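# Move the rail from two posts onto two V pads

## Task

Lift the rail off the two posts and set it down on the two rubber V pads lower down, so that at the end it touches neither post; then open the grippers and pull the arms away. The rail must stay there by itself, because a result that holds only while the robot supports it is not counted.

## Robot and tools

Robot: two arms, left_arm and right_arm, each with 7 joints and a two-finger gripper. One shared world frame is used everywhere: its origin sits on the table top midway between the arms, +x points out over the table, +z points up, and left_arm is the one on the +y side. The names left and right do not refer to image sides.

execute_actions takes "actions", a list holding one item or none. An empty list ({"actions": []}) commands nothing and just returns the state. A wait item is {"steps": N}, N up to 300 control steps of 1/30 s, counted from the previous result (your reply time is included). A motion item is {"rows": [...], "steps": N}, N up to 15 (15 if omitted), with 1 to 15 rows; each row lasts one step and the final row repeats to fill the remaining steps. Optional "pictures": false leaves out the camera images. A call that is refused sends nothing.

Each row is a single flat list of 18 numbers covering both arms, always all 18 even when only one arm moves: left_arm first (7 joint targets, gripper position, gripper speed), then the same 9 numbers for right_arm. The joint numbers are absolute target angles in radians, in this column order: waist, shoulder, upper arm roll, elbow, forearm roll, wrist pitch, wrist roll. They are not offsets. Stated ranges: waist, upper arm roll, forearm roll and wrist roll -69.115 to 69.115; shoulder -2.250 to 2.250; elbow -2.580 to 2.580; wrist pitch -2.100 to 2.100. The true ends may differ by up to 0.013 rad. A target more than 0.013 rad beyond a stated end, and further out than the joint's last reported angle, gets the call refused. A target past the real end is clipped there, and the result then reports "joint sent to its limit" (possibly about an earlier action still in progress). If that line is absent, the joint may still be unable to go further.

The gripper position is an absolute setting from -1 to 1: +1 is fully open (85 mm), 0 is roughly 41 mm, the pads touch near -0.8, and -1 closes until blocked, gripping at about 190 to 235 N per pad. The gripper speed is in -1 to 1 and sets how fast the gap changes: about 20 mm/s at -1, 85 at 0, 150 at +1. To grip, send -1 and keep sending it. For a gentler grip, open first, then close to a little less than the object's width. To release, command a width larger than the object. To leave a gripper unchanged, repeat its previous two numbers; a 0 is a real command. The fingers stay put until the position changes by 0.01 or more, but they close again by themselves up to the requested value if the object slips or gets lost. Closing pushes the fingertips about 13 mm further out, so keep room above surfaces.

Motion: joint speed and acceleration are limited and the joints are coordinated so they arrive together. The target sent each step stays within 0.304 rad (first four joints) or 0.266 rad (last three) of the measured angle, and gets scaled back if it would move the gripper more than 70 mm from where it is measured. After a big move the arm may not have arrived yet when the result comes back. Between calls the arms keep moving toward the last row sent and stop once they are nearly still or a step is HELD.

Results: the state line lists, for each arm, end_effector_position (metres, world frame) and end_effector_quat_wxyz. This is the point between the closed pads; fingers point along the gripper's +z and close along its y. The printed position can be off, more so at long reach. Joint positions and Joint velocities come as one block per arm (rad, rad/s). position_measured_pct is about 50 minus 50 times the finger position, so 0 means fully open; stopping under 90 short of the target means something is held, and about 90 or more means the pads met. Joint torques are in Joint positions order and carry offset and noise. "joint command not followed" means the clearance check altered joint targets; HELD marks steps whose row was not fully sent. A TORQUE FAULT (load limits 48 N m on the first four joints, 30.2 on the last three, counting held weight) halts that arm for 10 s. MOTOR HOT appears from 60 °C; at 75 °C an OVER-TEMPERATURE FAULT makes the arm sag, so avoid holding loads for long.

zoom_image: {"camera": one of cam_high, cam_low, cam_left_wrist, cam_right_wrist, "region": [x0, y0, x1, y1]} in image pixels from the top-left, at most 504 by 504; it returns a closer view of the latest image. show_instructions (no arguments) shows the reference pages. finished_scene {"scene": n} ends scene n for good and reports whether it succeeded; the next scene's task comes with it.

All cameras are 504x504, with calibration given as K and T_world_to_cam; wrist camera poses follow the arm joints.

Avoid: the arms striking or pressing each other, dropping or knocking anything off the table, slamming the rail down or shoving hard, and letting go before the rail sits steadily in both V pads clear of the posts. Brief outside tugs on held parts may occur.

Each tool is called after ">>>" as name([rows], argument=value, ...), one row to a line, values as JSON.

Reference images:

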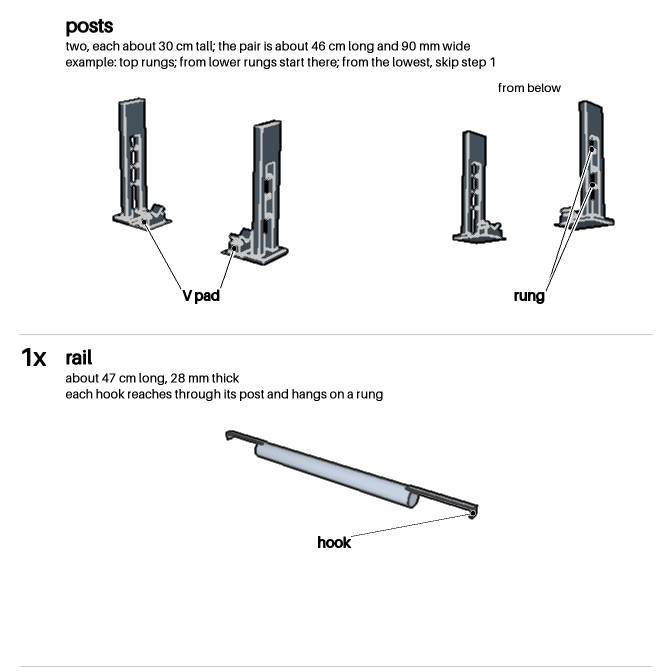

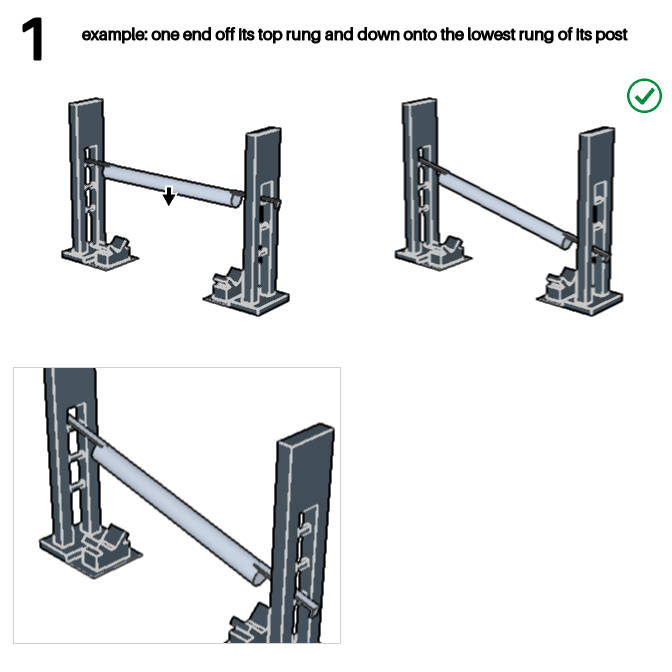

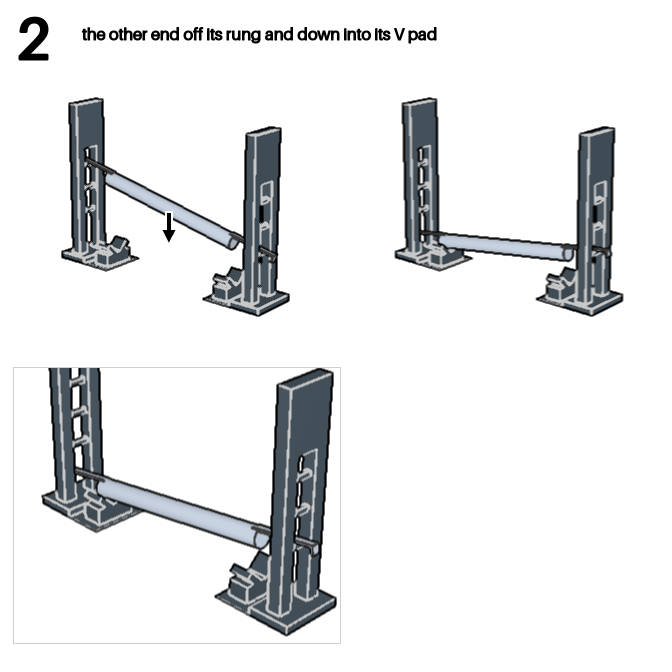

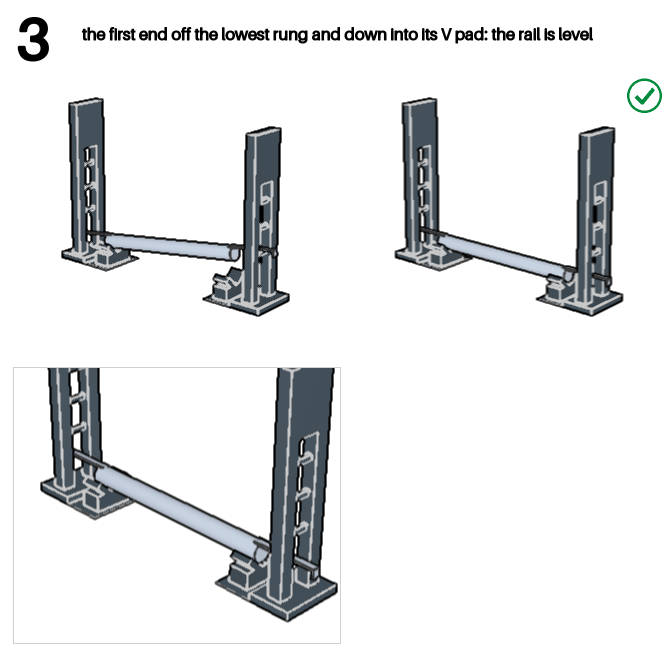

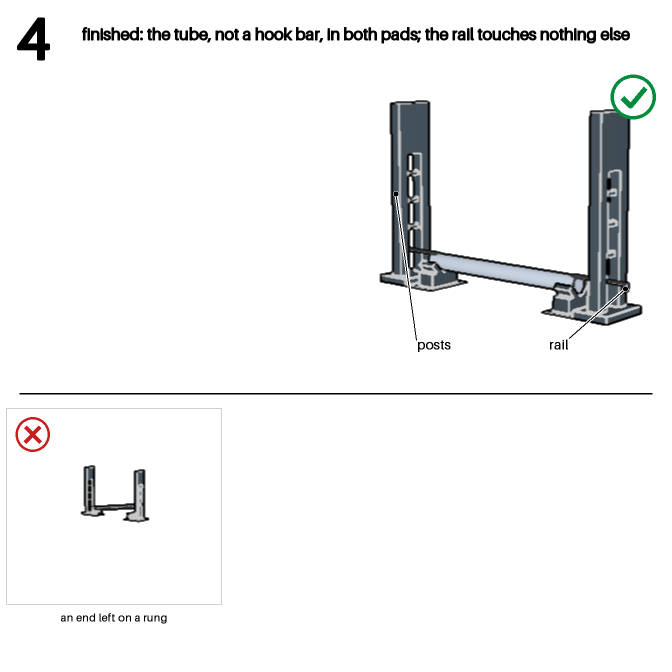

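## Session

>>> execute_actions(actions=[])

Scene clock: 0.00 s of 4200.00 s.
left_arm: end_effector_position=(+0.2192, -0.0103, +0.2300) position_measured_pct=0.0 end_effector_quat_wxyz=(+0.095, -0.217, +0.968, +0.085) | right_arm: end_effector_position=(+0.6131, -0.9678, +0.1840) position_measured_pct=0.0 end_effector_quat_wxyz=(+0.485, +0.671, +0.265, +0.496)
Joint positions: left_arm=[ 1.396  0.448 -0.364  1.583 -0.097  1.21   2.95 ] | right_arm=[ 1.665  1.389 -0.901  1.171 -1.873  0.482  2.564]
Joint velocities: left_arm=[ 0.001  0.     0.002 -0.    -0.     0.001  0.001] | right_arm=[ 0.    -0.     0.    -0.    -0.    -0.001 -0.001]
Joint torques (N m, as the joint torque sensors report them, + toward a larger angle): no reading

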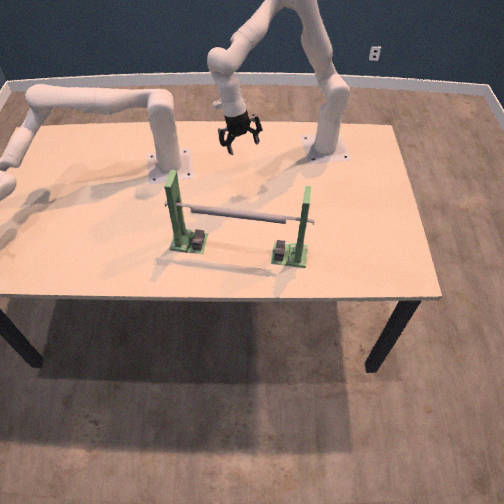

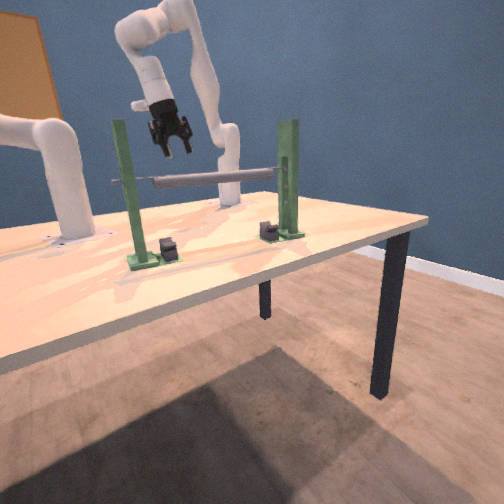

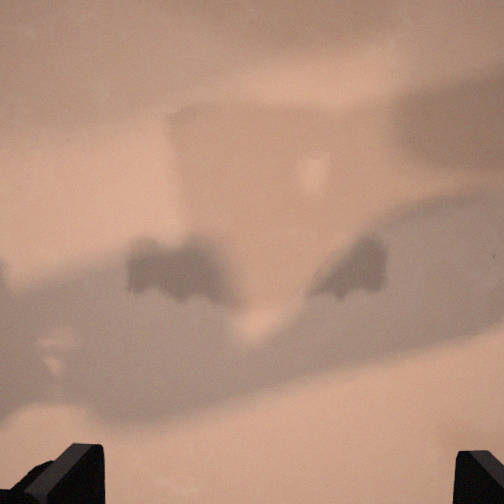

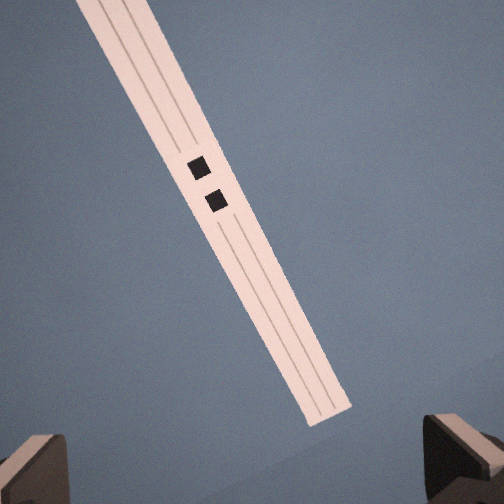

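>>> zoom_image(camera="cam_high", region=[150, 160, 330, 280])

>>> zoom_image(camera="cam_low", region=[100, 110, 320, 280])

Region (150, 160, 330, 280) of cam_high's 504x504 image, scaled by 2.800, with more detail than that image has.

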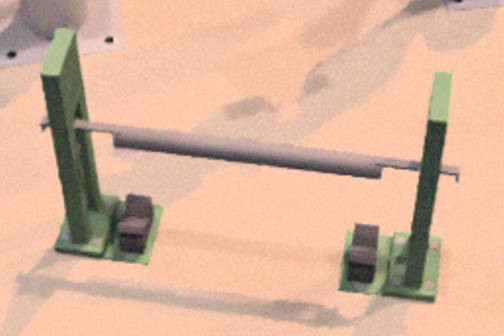

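Region (100, 110, 320, 280) of cam_low's 504x504 image, scaled by 2.291, with more detail than that image has; it fills the top 389 rows of this view, and the rest is white.

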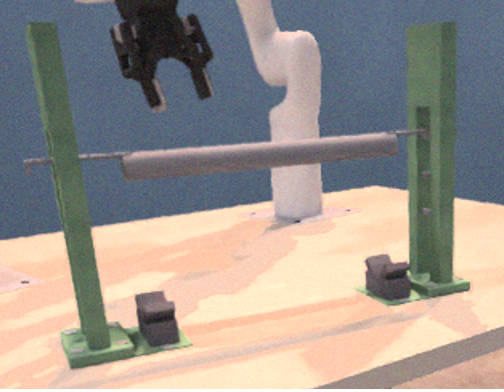

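>>> execute_actions([
  {"rows":[[0,-0.15,-0.364,1.583,-0.097,1.21,2.95,1,0.5, 0.5,-0.05,0,1.5,0,1.65,2.4,1,0.5]],"steps":15},
], pictures=false)

>>> execute_actions([
  {"steps":45},
], pictures=false)

Scene clock: 120.50 s of 4200.00 s.
left_arm: end_effector_position=(+0.3030, +0.0855, +0.3492) position_measured_pct=0.0 end_effector_quat_wxyz=(+0.118, -0.372, +0.920, -0.043) | right_arm: end_effector_position=(+0.7072, -0.7632, +0.2264) position_measured_pct=0.0 end_effector_quat_wxyz=(+0.431, +0.559, +0.476, +0.525)
Joint positions: left_arm=[ 1.1    0.155 -0.364  1.583 -0.097  1.209  2.95 ] | right_arm=[ 1.449  1.171 -0.688  1.343 -1.69   0.666  2.477]
Joint velocities: left_arm=[-0.694 -0.692 -0.002 -0.002 -0.001 -0.     0.   ] | right_arm=[-0.552 -0.546  0.544  0.314  0.477  0.476 -0.152]
Joint torques (N m, as the joint torque sensors report them, + toward a larger angle): left_arm=[  0.77 -13.    -0.29  -9.41   0.06  -0.68   0.1 ] | right_arm=[  0.21 -24.13  -7.81  -6.2   -0.42   3.05  -0.47]
Steps of this call (steps 1 to 90: nothing new was sent; then 117.00 s passed at rest; steps 91 to 105: all 15 steps of this action). Readings (joint positions | what the end effector reports):
91: left_arm=[1.394 0.447 -0.364 1.583 -0.097 1.210 2.950] | right_arm=[1.663 1.388 -0.900 1.172 -1.873 0.483 2.563] | left_arm position_measured_pct=0.0 | right_arm position_measured_pct=0.0
92: left_arm=[1.388 0.441 -0.362 1.584 -0.096 1.210 2.950] | right_arm=[1.658 1.381 -0.893 1.177 -1.869 0.486 2.561] | left_arm position_measured_pct=0.0 | right_arm position_measured_pct=0.0
94: left_arm=[1.358 0.411 -0.361 1.584 -0.096 1.210 2.950] | right_arm=[1.632 1.352 -0.866 1.202 -1.847 0.508 2.547] | left_arm position_measured_pct=0.0 | right_arm position_measured_pct=0.0
98: left_arm=[1.262 0.317 -0.363 1.583 -0.097 1.209 2.950] | right_arm=[1.569 1.290 -0.806 1.260 -1.793 0.562 2.518] | left_arm position_measured_pct=0.0 | right_arm position_measured_pct=0.0
105: the state above

Scene clock: 122.00 s of 4200.00 s.
left_arm: end_effector_position=(+0.2788, +0.5283, +0.4670) position_measured_pct=0.0 end_effector_quat_wxyz=(-0.229, +0.789, -0.565, +0.081) | right_arm: end_effector_position=(+0.4758, -0.2450, +0.4576) position_measured_pct=0.0 end_effector_quat_wxyz=(+0.200, -0.200, +0.899, +0.334)
Joint positions: left_arm=[ 0.003 -0.15  -0.364  1.583 -0.097  1.21   2.95 ] | right_arm=[ 0.573  0.156 -0.028  1.496 -0.796  1.527  2.402]
Joint velocities: left_arm=[-0.028  0.     0.002  0.    -0.001  0.001 -0.   ] | right_arm=[-0.304 -0.846  0.11   0.009  0.866  0.502 -0.007]
Joint torques (N m, as the joint torque sensors report them, + toward a larger angle): left_arm=[  0.35  -7.08   0.1  -10.55   0.38  -1.59   0.17] | right_arm=[  0.3  -11.72  -0.1   -9.18  -1.62   0.28  -0.17]
Steps of this call (steps 1 to 45: the robot went on to your last target). Readings (joint positions | what the end effector reports):
1: left_arm=[1.077 0.132 -0.364 1.583 -0.097 1.209 2.950] | right_arm=[1.430 1.153 -0.670 1.353 -1.673 0.682 2.472] | left_arm position_measured_pct=0.0 | right_arm position_measured_pct=0.0
2: left_arm=[1.053 0.109 -0.364 1.582 -0.097 1.209 2.950] | right_arm=[1.411 1.134 -0.651 1.363 -1.657 0.699 2.467] | left_arm position_measured_pct=0.0 | right_arm position_measured_pct=0.0
4: left_arm=[1.005 0.067 -0.364 1.582 -0.097 1.209 2.950] | right_arm=[1.372 1.095 -0.613 1.381 -1.623 0.732 2.458] | left_arm position_measured_pct=0.0 | right_arm position_measured_pct=0.0
8: left_arm=[0.902 -0.003 -0.364 1.582 -0.097 1.210 2.950] | right_arm=[1.290 1.014 -0.532 1.412 -1.552 0.804 2.443] | left_arm position_measured_pct=0.0 | right_arm position_measured_pct=0.0
45: the state above

>>> execute_actions([
  {"steps":22},
], pictures=false)

Scene clock: 124.27 s of 4200.00 s.
left_arm: end_effector_position=(+0.2782, +0.5294, +0.4670) position_measured_pct=0.0 end_effector_quat_wxyz=(-0.229, +0.789, -0.564, +0.080) | right_arm: end_effector_position=(+0.3410, -0.4176, +0.4319) position_measured_pct=0.0 end_effector_quat_wxyz=(+0.018, -0.264, +0.964, -0.011)
Joint positions: left_arm=[ 0.    -0.15  -0.364  1.583 -0.097  1.21   2.95 ] | right_arm=[ 0.5  -0.05  0.    1.5   0.    1.65  2.4 ]
Joint velocities: left_arm=[ 0.     0.    -0.    -0.    -0.001 -0.    -0.   ] | right_arm=[ 0.001 -0.    -0.     0.001 -0.001  0.001 -0.   ]
Joint torques (N m, as the joint torque sensors report them, + toward a larger angle): left_arm=[  0.35  -7.05  -0.12 -10.74   0.56  -1.6    0.13] | right_arm=[-0.24 -7.59 -0.36 -9.03  0.31  0.11 -0.3 ]
Steps of this call (steps 1 to 45: the robot went on to your last target; steps 46 to 68: nothing new was sent). Readings (joint positions | what the end effector reports):
1: left_arm=[0.002 -0.150 -0.364 1.583 -0.097 1.210 2.950] | right_arm=[0.563 0.128 -0.024 1.497 -0.766 1.544 2.401] | left_arm position_measured_pct=0.0 | right_arm position_measured_pct=0.0
2: left_arm=[0.002 -0.150 -0.364 1.583 -0.097 1.210 2.950] | right_arm=[0.553 0.100 -0.020 1.497 -0.731 1.561 2.401] | left_arm position_measured_pct=0.0 | right_arm position_measured_pct=0.0
4: left_arm=[0.001 -0.150 -0.364 1.583 -0.097 1.210 2.950] | right_arm=[0.535 0.050 -0.014 1.498 -0.652 1.592 2.401] | left_arm position_measured_pct=0.0 | right_arm position_measured_pct=0.0
8: left_arm=[0.000 -0.150 -0.364 1.583 -0.097 1.210 2.950] | right_arm=[0.515 -0.009 -0.005 1.499 -0.489 1.629 2.400] | left_arm position_measured_pct=0.0 | right_arm position_measured_pct=0.0
68: the state above
All arms were judged still, so your last target was given up. Only a new action makes them travel on or press farther. Fingers that are still opening or closing keep moving.

>>> execute_actions([
  {"rows":[[0,-0.15,-0.364,1.583,-0.097,1.21,2.95,1,0.5, -0.375,0.385,0,1.324,0,1.433,2.381,1,0.5]],"steps":15},
], pictures=false)

>>> execute_actions([
  {"steps":45},
])

Scene clock: 128.60 s of 4200.00 s.
left_arm: end_effector_position=(+0.2782, +0.5294, +0.4670) position_measured_pct=0.0 end_effector_quat_wxyz=(-0.229, +0.789, -0.564, +0.080) | right_arm: end_effector_position=(+0.4747, -0.3289, +0.3741) position_measured_pct=0.0 end_effector_quat_wxyz=(+0.016, -0.399, +0.917, -0.007)
Joint positions: left_arm=[-0.    -0.15  -0.364  1.583 -0.097  1.21   2.95 ] | right_arm=[0.2   0.221 0.001 1.382 0.001 1.504 2.387]
Joint velocities: left_arm=[-0.     0.001  0.001  0.    -0.    -0.    -0.   ] | right_arm=[-0.769  0.484  0.    -0.176 -0.001 -0.216 -0.018]
Joint torques (N m, as the joint torque sensors report them, + toward a larger angle): left_arm=[  0.31  -7.1    0.33 -10.69   0.28  -1.54   0.16] | right_arm=[ -1.41 -14.    -0.08  -9.28  -0.04   0.68  -0.25]
Steps of this call (steps 1 to 90: nothing new was sent; then 0.83 s passed at rest; steps 91 to 105: all 15 steps of this action). Readings (joint positions | what the end effector reports):
91: left_arm=[-0.000 -0.150 -0.364 1.583 -0.097 1.210 2.950] | right_arm=[0.498 -0.049 0.000 1.499 0.000 1.650 2.400] | left_arm position_measured_pct=0.0 | right_arm position_measured_pct=0.0
92: left_arm=[0.000 -0.150 -0.364 1.583 -0.097 1.210 2.950] | right_arm=[0.491 -0.042 0.001 1.496 0.001 1.647 2.400] | left_arm position_measured_pct=0.0 | right_arm position_measured_pct=0.0
94: left_arm=[-0.000 -0.150 -0.364 1.583 -0.097 1.210 2.950] | right_arm=[0.460 -0.013 0.002 1.480 0.001 1.629 2.398] | left_arm position_measured_pct=0.0 | right_arm position_measured_pct=0.0
98: left_arm=[0.000 -0.150 -0.364 1.583 -0.097 1.210 2.950] | right_arm=[0.368 0.079 0.001 1.434 0.001 1.571 2.393] | left_arm position_measured_pct=0.0 | right_arm position_measured_pct=0.0
105: the state above

Scene clock: 130.10 s of 4200.00 s.
left_arm: end_effector_position=(+0.2782, +0.5294, +0.4670) position_measured_pct=0.0 end_effector_quat_wxyz=(-0.229, +0.789, -0.564, +0.080) | right_arm: end_effector_position=(+0.4636, -0.0691, +0.3202) position_measured_pct=0.0 end_effector_quat_wxyz=(-0.000, -0.640, +0.768, +0.000)
Joint positions: left_arm=[-0.    -0.15  -0.364  1.583 -0.097  1.21   2.95 ] | right_arm=[-0.375  0.385 -0.     1.324 -0.     1.433  2.381]
Joint velocities: left_arm=[ 0.001  0.001 -0.001 -0.    -0.     0.001  0.   ] | right_arm=[-0.     0.001  0.001  0.001 -0.    -0.001 -0.   ]
Joint torques (N m, as the joint torque sensors report them, + toward a larger angle): left_arm=[  0.37  -7.08   0.31 -10.69   0.33  -1.56   0.24] | right_arm=[ -0.23 -15.63   0.1   -9.1    0.38   0.43  -0.24]
Steps of this call (steps 1 to 45: the robot went on to your last target). Readings (joint positions | what the end effector reports):
1: left_arm=[-0.000 -0.150 -0.364 1.583 -0.097 1.210 2.950] | right_arm=[0.174 0.237 0.001 1.376 0.001 1.497 2.387] | left_arm position_measured_pct=0.0 | right_arm position_measured_pct=0.0
2: left_arm=[-0.000 -0.150 -0.364 1.583 -0.097 1.210 2.950] | right_arm=[0.148 0.251 0.001 1.371 0.001 1.491 2.386] | left_arm position_measured_pct=0.0 | right_arm position_measured_pct=0.0
4: left_arm=[0.000 -0.150 -0.364 1.583 -0.097 1.210 2.950] | right_arm=[0.094 0.276 0.001 1.362 0.001 1.480 2.385] | left_arm position_measured_pct=0.0 | right_arm position_measured_pct=0.0
8: left_arm=[-0.000 -0.150 -0.364 1.583 -0.097 1.210 2.950] | right_arm=[-0.015 0.314 0.001 1.349 0.000 1.463 2.384] | left_arm position_measured_pct=0.0 | right_arm position_measured_pct=0.0
45: the state above
All arms were judged still, so your last target was given up. Only a new action makes them travel on or press farther. Fingers that are still opening or closing keep moving.
camera_calibration (this result's frames):
cam_left_wrist: T_world_to_cam=[[-0.842106, -0.259707, -0.472662, 0.598455], [-0.364809, 0.91979, 0.144568, -0.398143], [0.397205, 0.294173, -0.869305, 0.28356], [0, 0, 0, 1]] pos_world=[0.246085, 0.438215, 0.586926]
cam_right_wrist: T_world_to_cam=[[-0.976678, 0.210967, 0.039904, 0.446663], [0.212063, 0.976922, 0.0255368, 0.00714227], [-0.0335957, 0.0334034, -0.998877, 0.486416], [0, 0, 0, 1]] pos_world=[0.451073, -0.117457, 0.467864]

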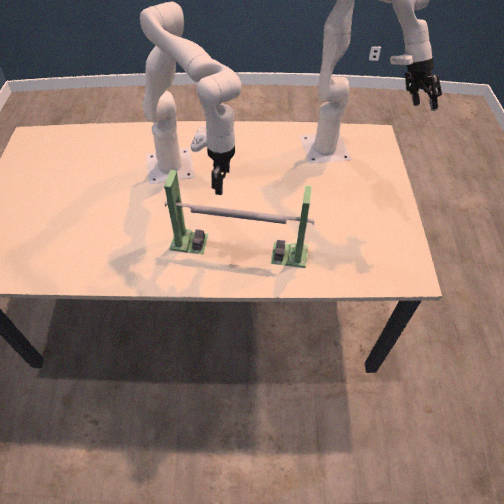

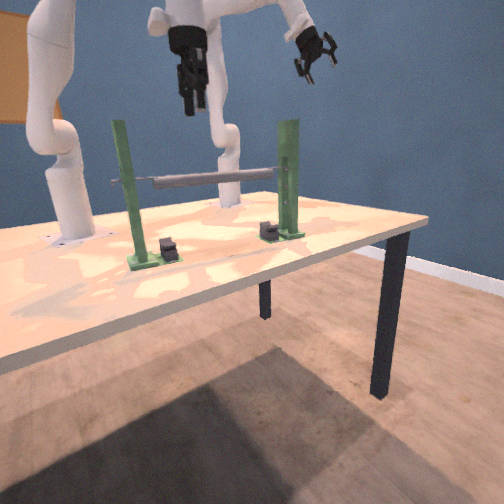

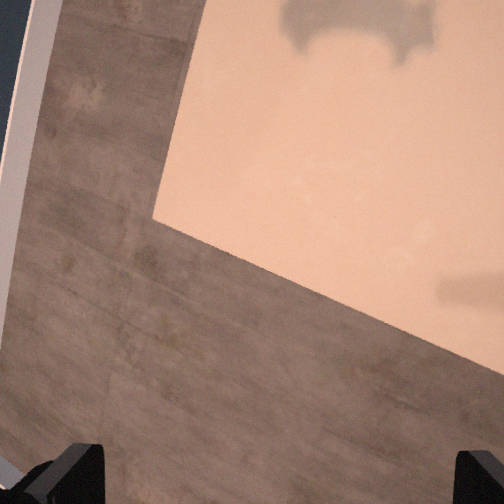

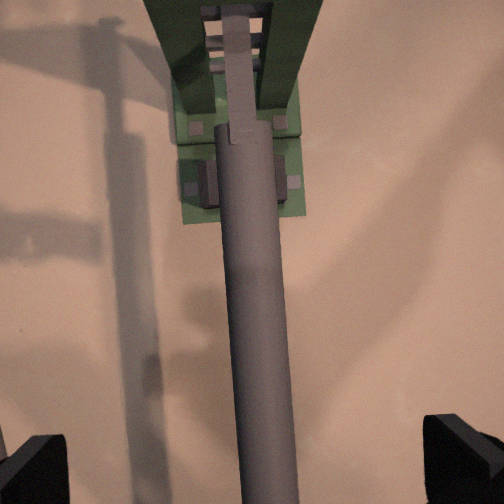

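>>> zoom_image(camera="cam_right_wrist", region=[130, 0, 350, 240])

Region (130, 0, 350, 240) of cam_right_wrist's 504x504 image, scaled by 2.100; it fills the left 462 columns of this view, and the rest is white.

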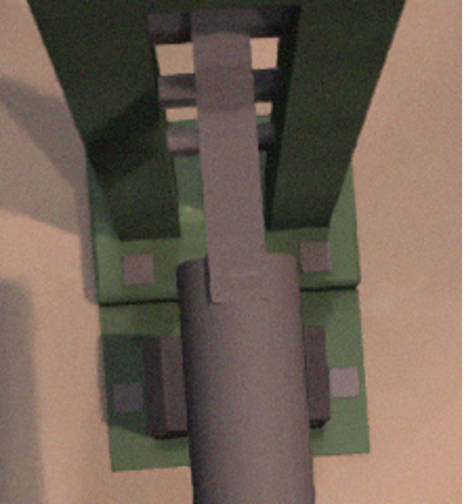

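>>> execute_actions([
  {"rows":[[0,-0.15,-0.364,1.583,-0.097,1.21,2.95,1,0.5, -0.473,0.5085,0,1.4915,0,1.1416,2.313,1,0.5]],"steps":15},
], pictures=false)

>>> execute_actions([
  {"steps":12},
])

Scene clock: 166.37 s of 4200.00 s.
left_arm: end_effector_position=(+0.2782, +0.5294, +0.4670) position_measured_pct=0.0 end_effector_quat_wxyz=(-0.229, +0.789, -0.564, +0.080) | right_arm: end_effector_position=(+0.4558, -0.0177, +0.2109) position_measured_pct=0.0 end_effector_quat_wxyz=(+0.001, -0.651, +0.759, +0.000)
Joint positions: left_arm=[ 0.    -0.15  -0.364  1.583 -0.097  1.21   2.95 ] | right_arm=[-0.471  0.507 -0.     1.491 -0.     1.142  2.313]
Joint velocities: left_arm=[-0.001  0.001 -0.002  0.     0.001 -0.     0.   ] | right_arm=[-0.018  0.01   0.008  0.01   0.003 -0.013 -0.002]
Joint torques (N m, as the joint torque sensors report them, + toward a larger angle): left_arm=[  0.38  -7.27  -0.04 -11.05   0.38  -1.51   0.06] | right_arm=[  0.08 -17.05   0.15  -8.42   0.2    0.13  -0.25]
Steps of this call (steps 1 to 90: nothing new was sent; then 32.77 s passed at rest; steps 91 to 105: all 15 steps of this action). Readings (joint positions | what the end effector reports):
91: left_arm=[0.000 -0.150 -0.364 1.583 -0.097 1.210 2.950] | right_arm=[-0.376 0.386 0.000 1.325 0.000 1.432 2.381] | left_arm position_measured_pct=0.0 | right_arm position_measured_pct=0.0
92: left_arm=[0.000 -0.150 -0.364 1.583 -0.097 1.210 2.950] | right_arm=[-0.380 0.390 0.001 1.330 0.001 1.424 2.379] | left_arm position_measured_pct=0.0 | right_arm position_measured_pct=0.0
94: left_arm=[-0.000 -0.150 -0.364 1.583 -0.097 1.210 2.950] | right_arm=[-0.398 0.410 0.002 1.356 0.001 1.382 2.368] | left_arm position_measured_pct=0.0 | right_arm position_measured_pct=0.0
98: left_arm=[-0.000 -0.150 -0.364 1.583 -0.097 1.210 2.950] | right_arm=[-0.445 0.472 -0.000 1.440 -0.000 1.234 2.334] | left_arm position_measured_pct=0.0 | right_arm position_measured_pct=0.0
105: the state above

Scene clock: 166.77 s of 4200.00 s.
left_arm: end_effector_position=(+0.2782, +0.5294, +0.4670) position_measured_pct=0.0 end_effector_quat_wxyz=(-0.229, +0.789, -0.564, +0.080) | right_arm: end_effector_position=(+0.4552, -0.0171, +0.2102) position_measured_pct=0.0 end_effector_quat_wxyz=(+0.000, -0.652, +0.758, +0.000)
Joint positions: left_arm=[-0.    -0.15  -0.364  1.583 -0.097  1.21   2.95 ] | right_arm=[-0.473  0.508 -0.     1.491 -0.     1.142  2.313]
Joint velocities: left_arm=[0.001 0.    0.    0.    0.    0.001 0.001] | right_arm=[ 0.     0.     0.     0.003 -0.001 -0.001  0.001]
Joint torques (N m, as the joint torque sensors report them, + toward a larger angle): left_arm=[  0.19  -7.4    0.16 -10.84   0.54  -1.46   0.16] | right_arm=[ -0.38 -17.34   0.31  -8.4    0.38   0.43  -0.26]
Steps of this call (steps 1 to 12: the robot went on to your last target). Readings (joint positions | what the end effector reports):
1: left_arm=[-0.000 -0.150 -0.364 1.583 -0.097 1.210 2.950] | right_arm=[-0.471 0.508 -0.000 1.491 0.000 1.142 2.313] | left_arm position_measured_pct=0.0 | right_arm position_measured_pct=0.0
2: left_arm=[-0.000 -0.150 -0.364 1.583 -0.097 1.210 2.950] | right_arm=[-0.472 0.508 -0.000 1.491 -0.000 1.142 2.313] | left_arm position_measured_pct=0.0 | right_arm position_measured_pct=0.0
4: left_arm=[-0.000 -0.150 -0.364 1.583 -0.097 1.210 2.950] | right_arm=[-0.472 0.508 -0.000 1.491 -0.000 1.142 2.313] | left_arm position_measured_pct=0.0 | right_arm position_measured_pct=0.0
8: left_arm=[0.000 -0.150 -0.364 1.583 -0.097 1.210 2.950] | right_arm=[-0.473 0.508 -0.000 1.491 -0.000 1.142 2.313] | left_arm position_measured_pct=0.0 | right_arm position_measured_pct=0.0
12: the state above
camera_calibration (this result's frames):
cam_left_wrist: T_world_to_cam=[[-0.842106, -0.259707, -0.472662, 0.598455], [-0.364809, 0.91979, 0.144568, -0.398143], [0.397205, 0.294173, -0.869305, 0.28356], [0, 0, 0, 1]] pos_world=[0.246085, 0.438215, 0.586926]
cam_right_wrist: T_world_to_cam=[[-0.982574, 0.181603, 0.0396132, 0.434159], [0.182693, 0.982831, 0.0258378, -0.0257127], [-0.0342409, 0.0326246, -0.998881, 0.374863], [0, 0, 0, 1]] pos_world=[0.444127, -0.0658034, 0.357909]

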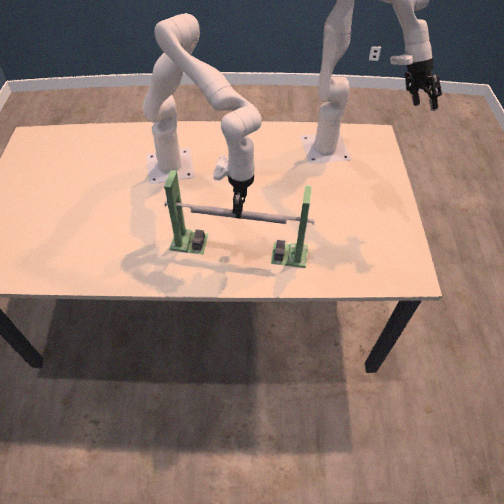

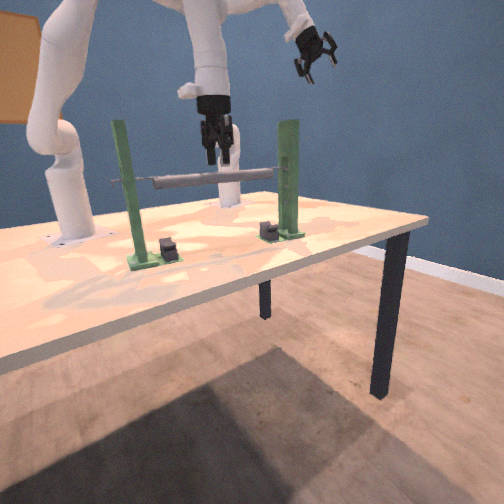

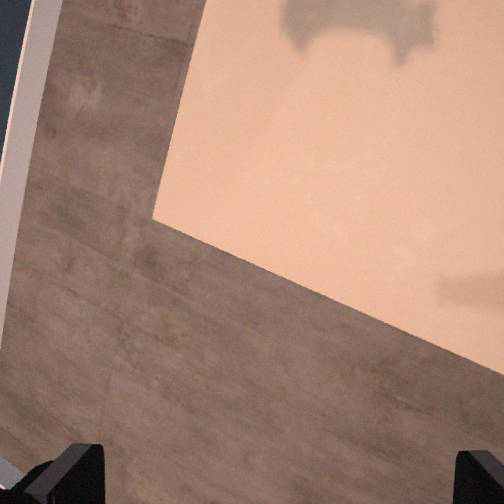

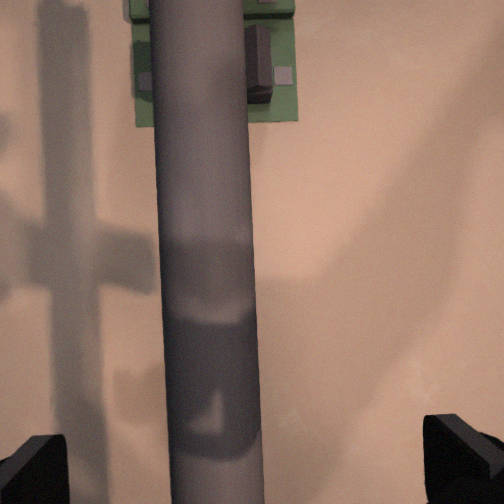

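>>> zoom_image(camera="cam_high", region=[150, 150, 330, 270])

Region (150, 150, 330, 270) of cam_high's 504x504 image, scaled by 2.800, with more detail than that image has.

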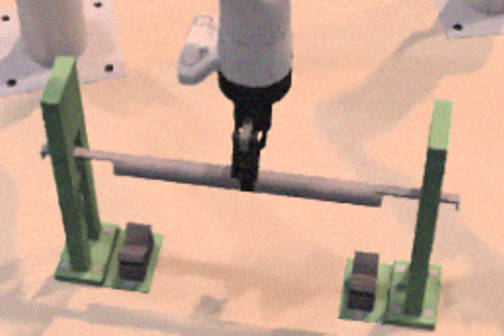

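>>> execute_actions([
  {"rows":[[0,-0.15,-0.364,1.583,-0.097,1.21,2.95,1,0.5, -0.4613,0.5772,0,1.5495,0,1.0149,2.325,1,0.5]],"steps":15},
])

Scene clock: 184.23 s of 4200.00 s.
left_arm: end_effector_position=(+0.2782, +0.5294, +0.4670) position_measured_pct=0.0 end_effector_quat_wxyz=(-0.229, +0.789, -0.564, +0.080) | right_arm: end_effector_position=(+0.4632, -0.0180, +0.1604) position_measured_pct=0.0 end_effector_quat_wxyz=(+0.000, -0.652, +0.758, -0.000)
Joint positions: left_arm=[-0.    -0.15  -0.364  1.583 -0.097  1.21   2.95 ] | right_arm=[-0.461  0.577  0.     1.549  0.     1.015  2.325]
Joint velocities: left_arm=[-0.001  0.    -0.001  0.    -0.     0.    -0.   ] | right_arm=[ 0.     0.001 -0.     0.001 -0.001 -0.001  0.   ]
Joint torques (N m, as the joint torque sensors report them, + toward a larger angle): left_arm=[  0.3   -6.92  -0.04 -10.61   0.28  -1.62   0.1 ] | right_arm=[ -0.31 -18.08   0.28  -7.93   0.16   0.45  -0.27]
Steps of this call (steps 1 to 15: the robot went on to your last target; steps 16 to 90: nothing new was sent; then 13.97 s passed at rest; steps 91 to 105: all 15 steps of this action). Readings (joint positions | what the end effector reports):
91: left_arm=[0.000 -0.150 -0.364 1.583 -0.097 1.210 2.950] | right_arm=[-0.473 0.510 -0.000 1.492 -0.000 1.140 2.313] | left_arm position_measured_pct=0.0 | right_arm position_measured_pct=0.0
92: left_arm=[-0.000 -0.150 -0.364 1.583 -0.097 1.210 2.950] | right_arm=[-0.472 0.515 -0.000 1.496 -0.000 1.131 2.314] | left_arm position_measured_pct=0.0 | right_arm position_measured_pct=0.0
94: left_arm=[0.000 -0.150 -0.364 1.583 -0.097 1.210 2.950] | right_arm=[-0.467 0.542 -0.000 1.518 -0.000 1.083 2.318] | left_arm position_measured_pct=0.0 | right_arm position_measured_pct=0.0
98: left_arm=[0.000 -0.150 -0.364 1.583 -0.097 1.210 2.950] | right_arm=[-0.462 0.575 0.000 1.548 0.000 1.018 2.325] | left_arm position_measured_pct=0.0 | right_arm position_measured_pct=0.0
105: the state above
camera_calibration (this result's frames):
cam_left_wrist: T_world_to_cam=[[-0.842106, -0.259707, -0.472662, 0.598455], [-0.364809, 0.91979, 0.144568, -0.398143], [0.397205, 0.294173, -0.869305, 0.28356], [0, 0, 0, 1]] pos_world=[0.246085, 0.438215, 0.586926]
cam_right_wrist: T_world_to_cam=[[-0.982667, 0.181143, 0.0394053, 0.444219], [0.182233, 0.98291, 0.0260569, -0.0247916], [-0.0340118, 0.0327862, -0.998884, 0.32528], [0, 0, 0, 1]] pos_world=[0.4521, -0.0667638, 0.308058]

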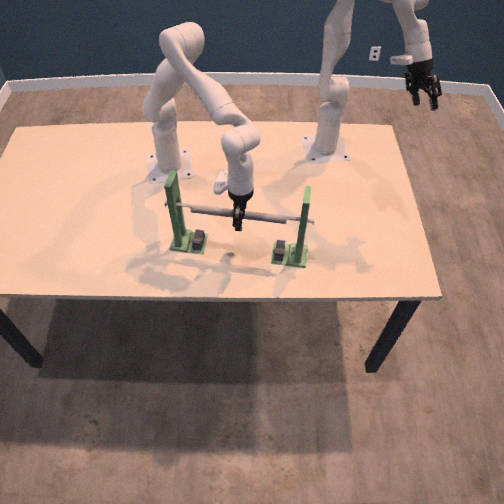

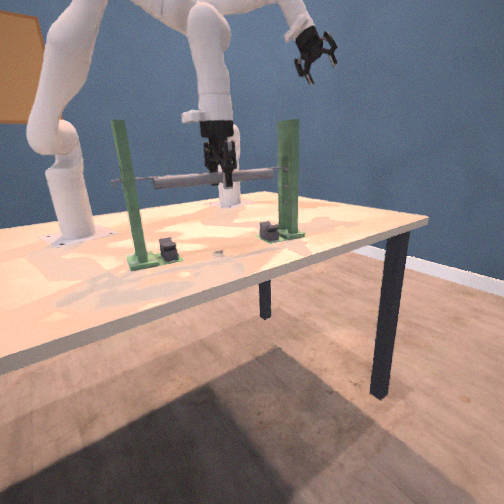

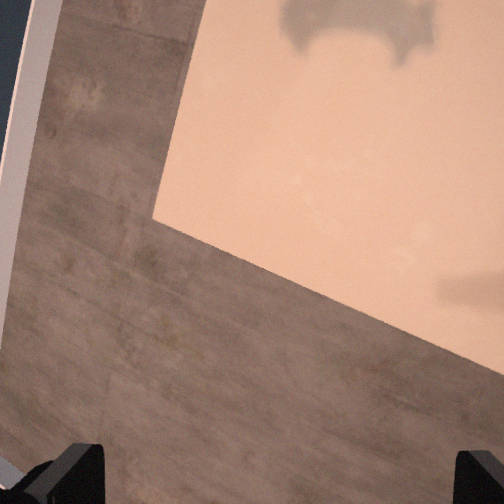

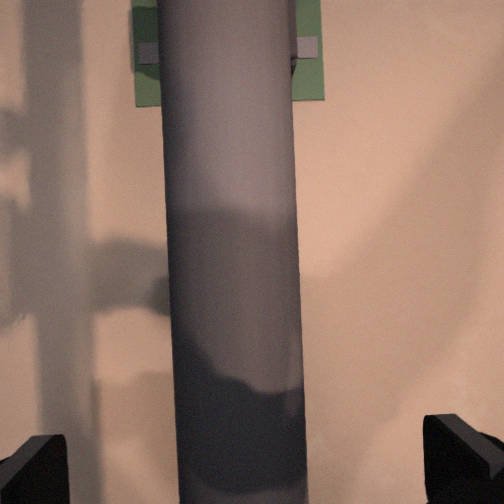

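>>> zoom_image(camera="cam_low", region=[100, 110, 310, 250])

Region (100, 110, 310, 250) of cam_low's 504x504 image, scaled by 2.400, with more detail than that image has.

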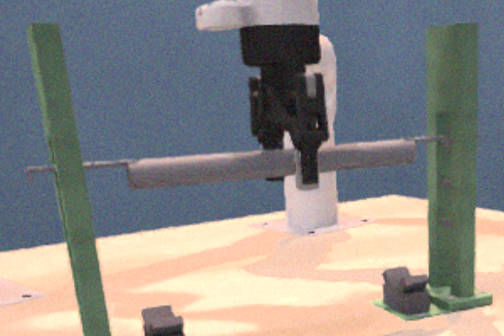

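>>> execute_actions([
  {"rows":[[0,-0.15,-0.364,1.583,-0.097,1.21,2.95,1,0.5, -0.4613,0.5671,0,1.5321,0,1.0424,2.325,0.3,0.5],[0,-0.15,-0.364,1.583,-0.097,1.21,2.95,1,0.5, -0.4613,0.5671,0,1.5321,0,1.0424,2.325,0.3,0.5],[0,-0.15,-0.364,1.583,-0.097,1.21,2.95,1,0.5, -0.4613,0.5671,0,1.5321,0,1.0424,2.325,0.3,0.5],[0,-0.15,-0.364,1.583,-0.097,1.21,2.95,1,0.5, -0.4613,0.5671,0,1.5321,0,1.0424,2.325,0.3,0.5],[0,-0.15,-0.364,1.583,-0.097,1.21,2.95,1,0.5, -0.4613,0.5671,0,1.5321,0,1.0424,2.325,0.3,0.5],[0,-0.15,-0.364,1.583,-0.097,1.21,2.95,1,0.5, -0.4613,0.5671,0,1.5321,0,1.0424,2.325,0.3,0.5],[0,-0.15,-0.364,1.583,-0.097,1.21,2.95,1,0.5, -0.4613,0.5671,0,1.5321,0,1.0424,2.325,0.3,0.5],[0,-0.15,-0.364,1.583,-0.097,1.21,2.95,1,0.5, -0.4613,0.5671,0,1.5321,0,1.0424,2.325,-1,0]],"steps":15},
], pictures=false)

>>> execute_actions([
  {"steps":20},
])

Scene clock: 201.53 s of 4200.00 s.
left_arm: end_effector_position=(+0.2782, +0.5294, +0.4670) position_measured_pct=0.0 end_effector_quat_wxyz=(-0.229, +0.789, -0.564, +0.080) | right_arm: end_effector_position=(+0.4639, -0.0175, +0.1699) position_measured_pct=44.8 end_effector_quat_wxyz=(-0.000, -0.652, +0.758, +0.000)
Joint positions: left_arm=[-0.    -0.15  -0.364  1.583 -0.097  1.21   2.95 ] | right_arm=[-0.461  0.567 -0.     1.532  0.     1.042  2.325]
Joint velocities: left_arm=[ 0.     0.001  0.002  0.    -0.     0.    -0.   ] | right_arm=[-0.     0.     0.001  0.     0.     0.    -0.   ]
Joint torques (N m, as the joint torque sensors report them, + toward a larger angle): left_arm=[  0.31  -6.8    0.17 -10.73   0.41  -1.73   0.16] | right_arm=[ -0.06 -17.96   0.25  -8.19   0.36   0.51  -0.31]
Steps of this call (steps 1 to 15: the robot went on to your last target; steps 16 to 90: nothing new was sent; then 13.80 s passed at rest; steps 91 to 105: all 15 steps of this action). Readings (joint positions | what the end effector reports):
91: left_arm=[-0.000 -0.150 -0.364 1.583 -0.097 1.210 2.950] | right_arm=[-0.461 0.577 -0.000 1.549 -0.000 1.016 2.325] | left_arm position_measured_pct=0.0 | right_arm position_measured_pct=0.0
92: left_arm=[-0.000 -0.150 -0.364 1.583 -0.097 1.210 2.950] | right_arm=[-0.461 0.574 -0.000 1.544 -0.000 1.024 2.325] | left_arm position_measured_pct=0.0 | right_arm position_measured_pct=0.8
94: left_arm=[-0.000 -0.150 -0.364 1.583 -0.097 1.210 2.950] | right_arm=[-0.461 0.569 0.000 1.535 0.000 1.037 2.325] | left_arm position_measured_pct=0.0 | right_arm position_measured_pct=6.7
98: left_arm=[-0.000 -0.150 -0.364 1.583 -0.097 1.210 2.950] | right_arm=[-0.461 0.567 0.000 1.532 0.000 1.042 2.325] | left_arm position_measured_pct=0.0 | right_arm position_measured_pct=22.2
105: the state above

Scene clock: 202.20 s of 4200.00 s.
left_arm: end_effector_position=(+0.2782, +0.5294, +0.4670) position_measured_pct=0.0 end_effector_quat_wxyz=(-0.229, +0.789, -0.564, +0.080) | right_arm: end_effector_position=(+0.4641, -0.0175, +0.1702) position_measured_pct=67.1 end_effector_quat_wxyz=(+0.000, -0.652, +0.758, -0.000)
Joint positions: left_arm=[ 0.    -0.15  -0.364  1.583 -0.097  1.21   2.95 ] | right_arm=[-0.461  0.567  0.     1.532 -0.     1.042  2.325]
Joint velocities: left_arm=[-0.001 -0.001 -0.    -0.     0.    -0.001 -0.   ] | right_arm=[ 0.    -0.001 -0.     0.001  0.001 -0.001  0.001]
Joint torques (N m, as the joint torque sensors report them, + toward a larger angle): left_arm=[  0.42  -7.1   -0.01 -10.75   0.3   -1.61   0.06] | right_arm=[ -0.08 -17.64   0.48  -7.7    0.12   0.26  -0.36]
Steps of this call (steps 1 to 15: the robot went on to your last target; steps 16 to 20: nothing new was sent). Readings (joint positions | what the end effector reports):
1: left_arm=[-0.000 -0.150 -0.364 1.583 -0.097 1.210 2.950] | right_arm=[-0.461 0.567 0.000 1.532 0.000 1.042 2.325] | left_arm position_measured_pct=0.0 | right_arm position_measured_pct=48.0
2: left_arm=[0.000 -0.150 -0.364 1.583 -0.097 1.210 2.950] | right_arm=[-0.461 0.567 0.000 1.532 0.000 1.042 2.325] | left_arm position_measured_pct=0.0 | right_arm position_measured_pct=50.8
4: left_arm=[0.000 -0.150 -0.364 1.583 -0.097 1.210 2.950] | right_arm=[-0.461 0.567 0.000 1.532 0.000 1.042 2.325] | left_arm position_measured_pct=0.0 | right_arm position_measured_pct=57.1
8: left_arm=[-0.000 -0.150 -0.364 1.583 -0.097 1.210 2.950] | right_arm=[-0.461 0.567 0.000 1.532 -0.000 1.043 2.325] | left_arm position_measured_pct=0.0 | right_arm position_measured_pct=66.3
20: the state above
All arms were judged still, so your last target was given up. Only a new action makes them travel on or press farther. Fingers that are still opening or closing keep moving.
camera_calibration (this result's frames):
cam_left_wrist: T_world_to_cam=[[-0.842106, -0.259707, -0.472662, 0.598455], [-0.364809, 0.91979, 0.144568, -0.398143], [0.397205, 0.294173, -0.869305, 0.28356], [0, 0, 0, 1]] pos_world=[0.246085, 0.438215, 0.586926]
cam_right_wrist: T_world_to_cam=[[-0.982594, 0.181588, 0.0391805, 0.444583], [0.182677, 0.982822, 0.0262479, -0.0259048], [-0.0337411, 0.0329484, -0.998887, 0.335015], [0, 0, 0, 1]] pos_world=[0.45288, -0.0663095, 0.317903]

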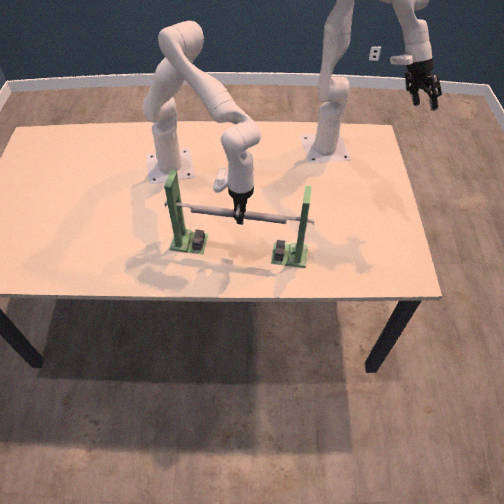

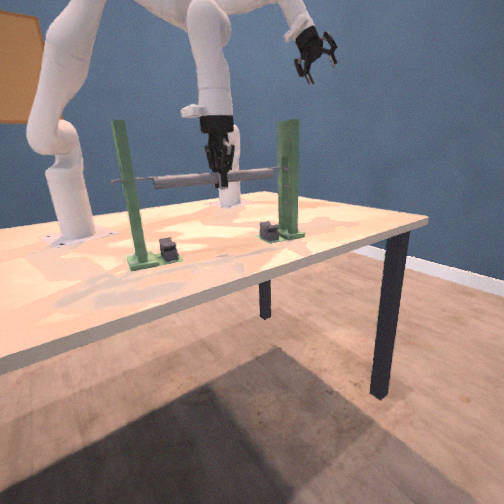

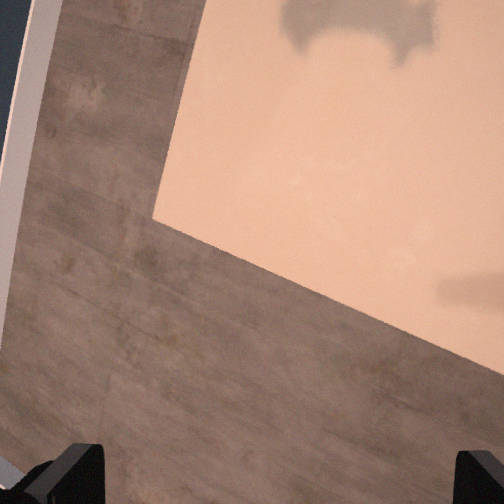

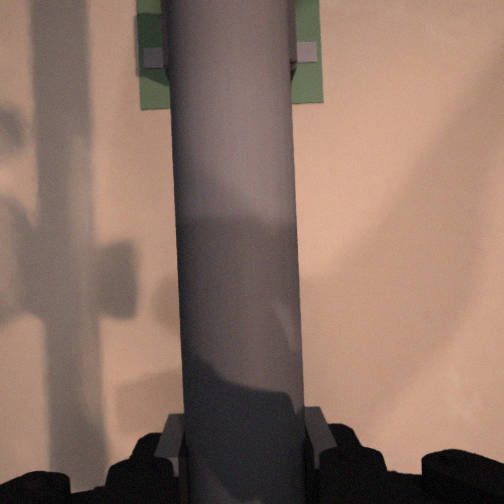

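>>> execute_actions([
  {"rows":[[0,-0.15,-0.364,1.583,-0.097,1.21,2.95,1,0.5, -0.4613,0.560,0,1.525,0,1.056,2.325,-1,0],[0,-0.15,-0.364,1.583,-0.097,1.21,2.95,1,0.5, -0.4613,0.560,0,1.525,0,1.056,2.325,-1,0],[0,-0.15,-0.364,1.583,-0.097,1.21,2.95,1,0.5, -0.4613,0.560,0,1.525,0,1.056,2.325,-1,0],[0,-0.15,-0.364,1.583,-0.097,1.21,2.95,1,0.5, -0.4613,0.553,0,1.5175,0,1.0705,2.325,-1,0],[0,-0.15,-0.364,1.583,-0.097,1.21,2.95,1,0.5, -0.4613,0.553,0,1.5175,0,1.0705,2.325,-1,0],[0,-0.15,-0.364,1.583,-0.097,1.21,2.95,1,0.5, -0.4613,0.553,0,1.5175,0,1.0705,2.325,-1,0],[0,-0.15,-0.364,1.583,-0.097,1.21,2.95,1,0.5, -0.4613,0.5463,0,1.5104,0,1.0849,2.325,-1,0]],"steps":15},
])

>>> zoom_image(camera="cam_low", region=[100, 110, 310, 250])

Scene clock: 241.13 s of 4200.00 s.
left_arm: end_effector_position=(+0.2782, +0.5294, +0.4670) position_measured_pct=0.0 end_effector_quat_wxyz=(-0.229, +0.789, -0.564, +0.080) | right_arm: end_effector_position=(+0.4632, -0.0181, +0.1861) position_measured_pct=67.1 end_effector_quat_wxyz=(-0.000, -0.652, +0.758, -0.000)
Joint positions: left_arm=[-0.    -0.15  -0.364  1.583 -0.097  1.21   2.95 ] | right_arm=[-0.461  0.547  0.     1.51   0.     1.085  2.325]
Joint velocities: left_arm=[ 0.     0.001 -0.    -0.     0.     0.001  0.001] | right_arm=[-0.    -0.003  0.001  0.    -0.001  0.004 -0.001]
Joint torques (N m, as the joint torque sensors report them, + toward a larger angle): left_arm=[  0.32  -7.12   0.19 -10.82   0.4   -1.45   0.15] | right_arm=[ -0.04 -21.26   0.29 -10.33   0.31   0.57  -0.19]
Steps of this call (steps 1 to 90: nothing new was sent; then 35.43 s passed at rest; steps 91 to 105: all 15 steps of this action). Readings (joint positions | what the end effector reports):
91: left_arm=[0.000 -0.150 -0.364 1.583 -0.097 1.210 2.950] | right_arm=[-0.461 0.566 0.000 1.531 -0.000 1.044 2.325] | left_arm position_measured_pct=0.0 | right_arm position_measured_pct=67.1
92: left_arm=[0.000 -0.150 -0.364 1.583 -0.097 1.210 2.950] | right_arm=[-0.461 0.565 0.000 1.530 -0.000 1.048 2.325] | left_arm position_measured_pct=0.0 | right_arm position_measured_pct=67.1
94: left_arm=[-0.000 -0.150 -0.364 1.583 -0.097 1.210 2.950] | right_arm=[-0.461 0.563 -0.000 1.527 -0.000 1.055 2.325] | left_arm position_measured_pct=0.0 | right_arm position_measured_pct=67.1
98: left_arm=[-0.000 -0.150 -0.364 1.583 -0.097 1.210 2.950] | right_arm=[-0.461 0.552 -0.000 1.516 0.000 1.075 2.325] | left_arm position_measured_pct=0.0 | right_arm position_measured_pct=67.1
105: the state above
camera_calibration (this result's frames):
cam_left_wrist: T_world_to_cam=[[-0.842106, -0.259707, -0.472662, 0.598455], [-0.364809, 0.91979, 0.144568, -0.398143], [0.397205, 0.294173, -0.869305, 0.28356], [0, 0, 0, 1]] pos_world=[0.246085, 0.438215, 0.586926]
cam_right_wrist: T_world_to_cam=[[-0.982632, 0.181265, 0.0397214, 0.443115], [0.182352, 0.982897, 0.0256937, -0.0253401], [-0.0343847, 0.0324907, -0.99888, 0.351127], [0, 0, 0, 1]] pos_world=[0.452113, -0.0668227, 0.333784]

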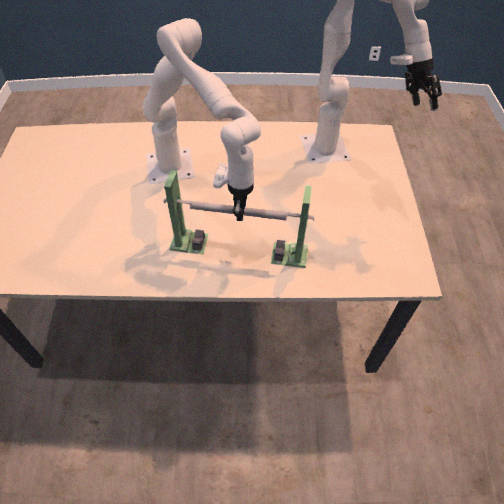

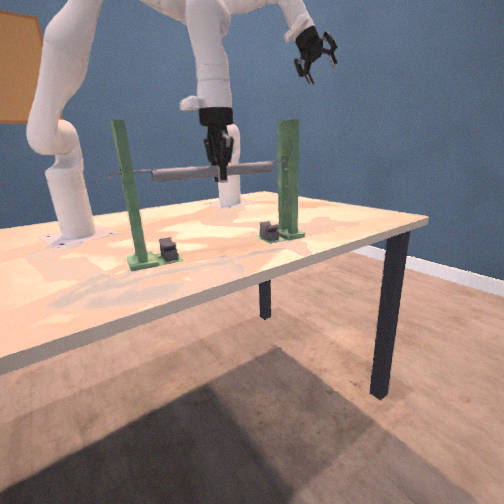

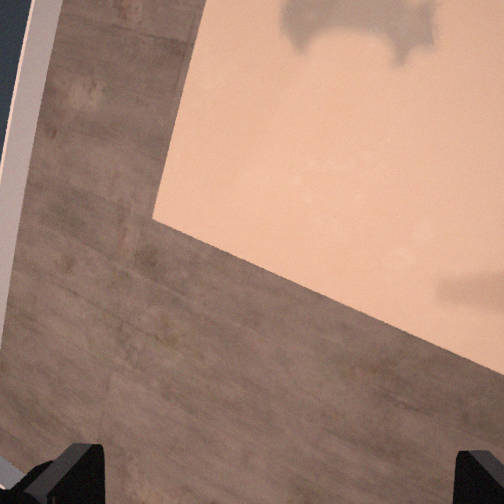

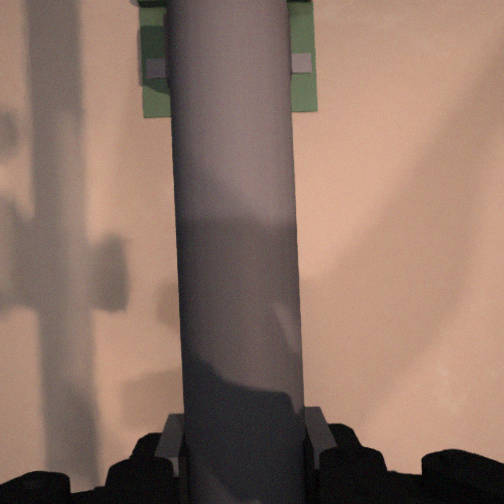

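Region (100, 110, 310, 250) of cam_low's 504x504 image, scaled by 2.400, with more detail than that image has.

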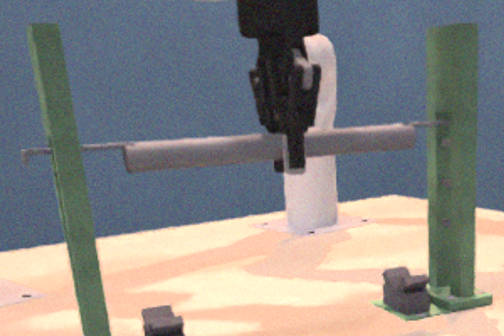

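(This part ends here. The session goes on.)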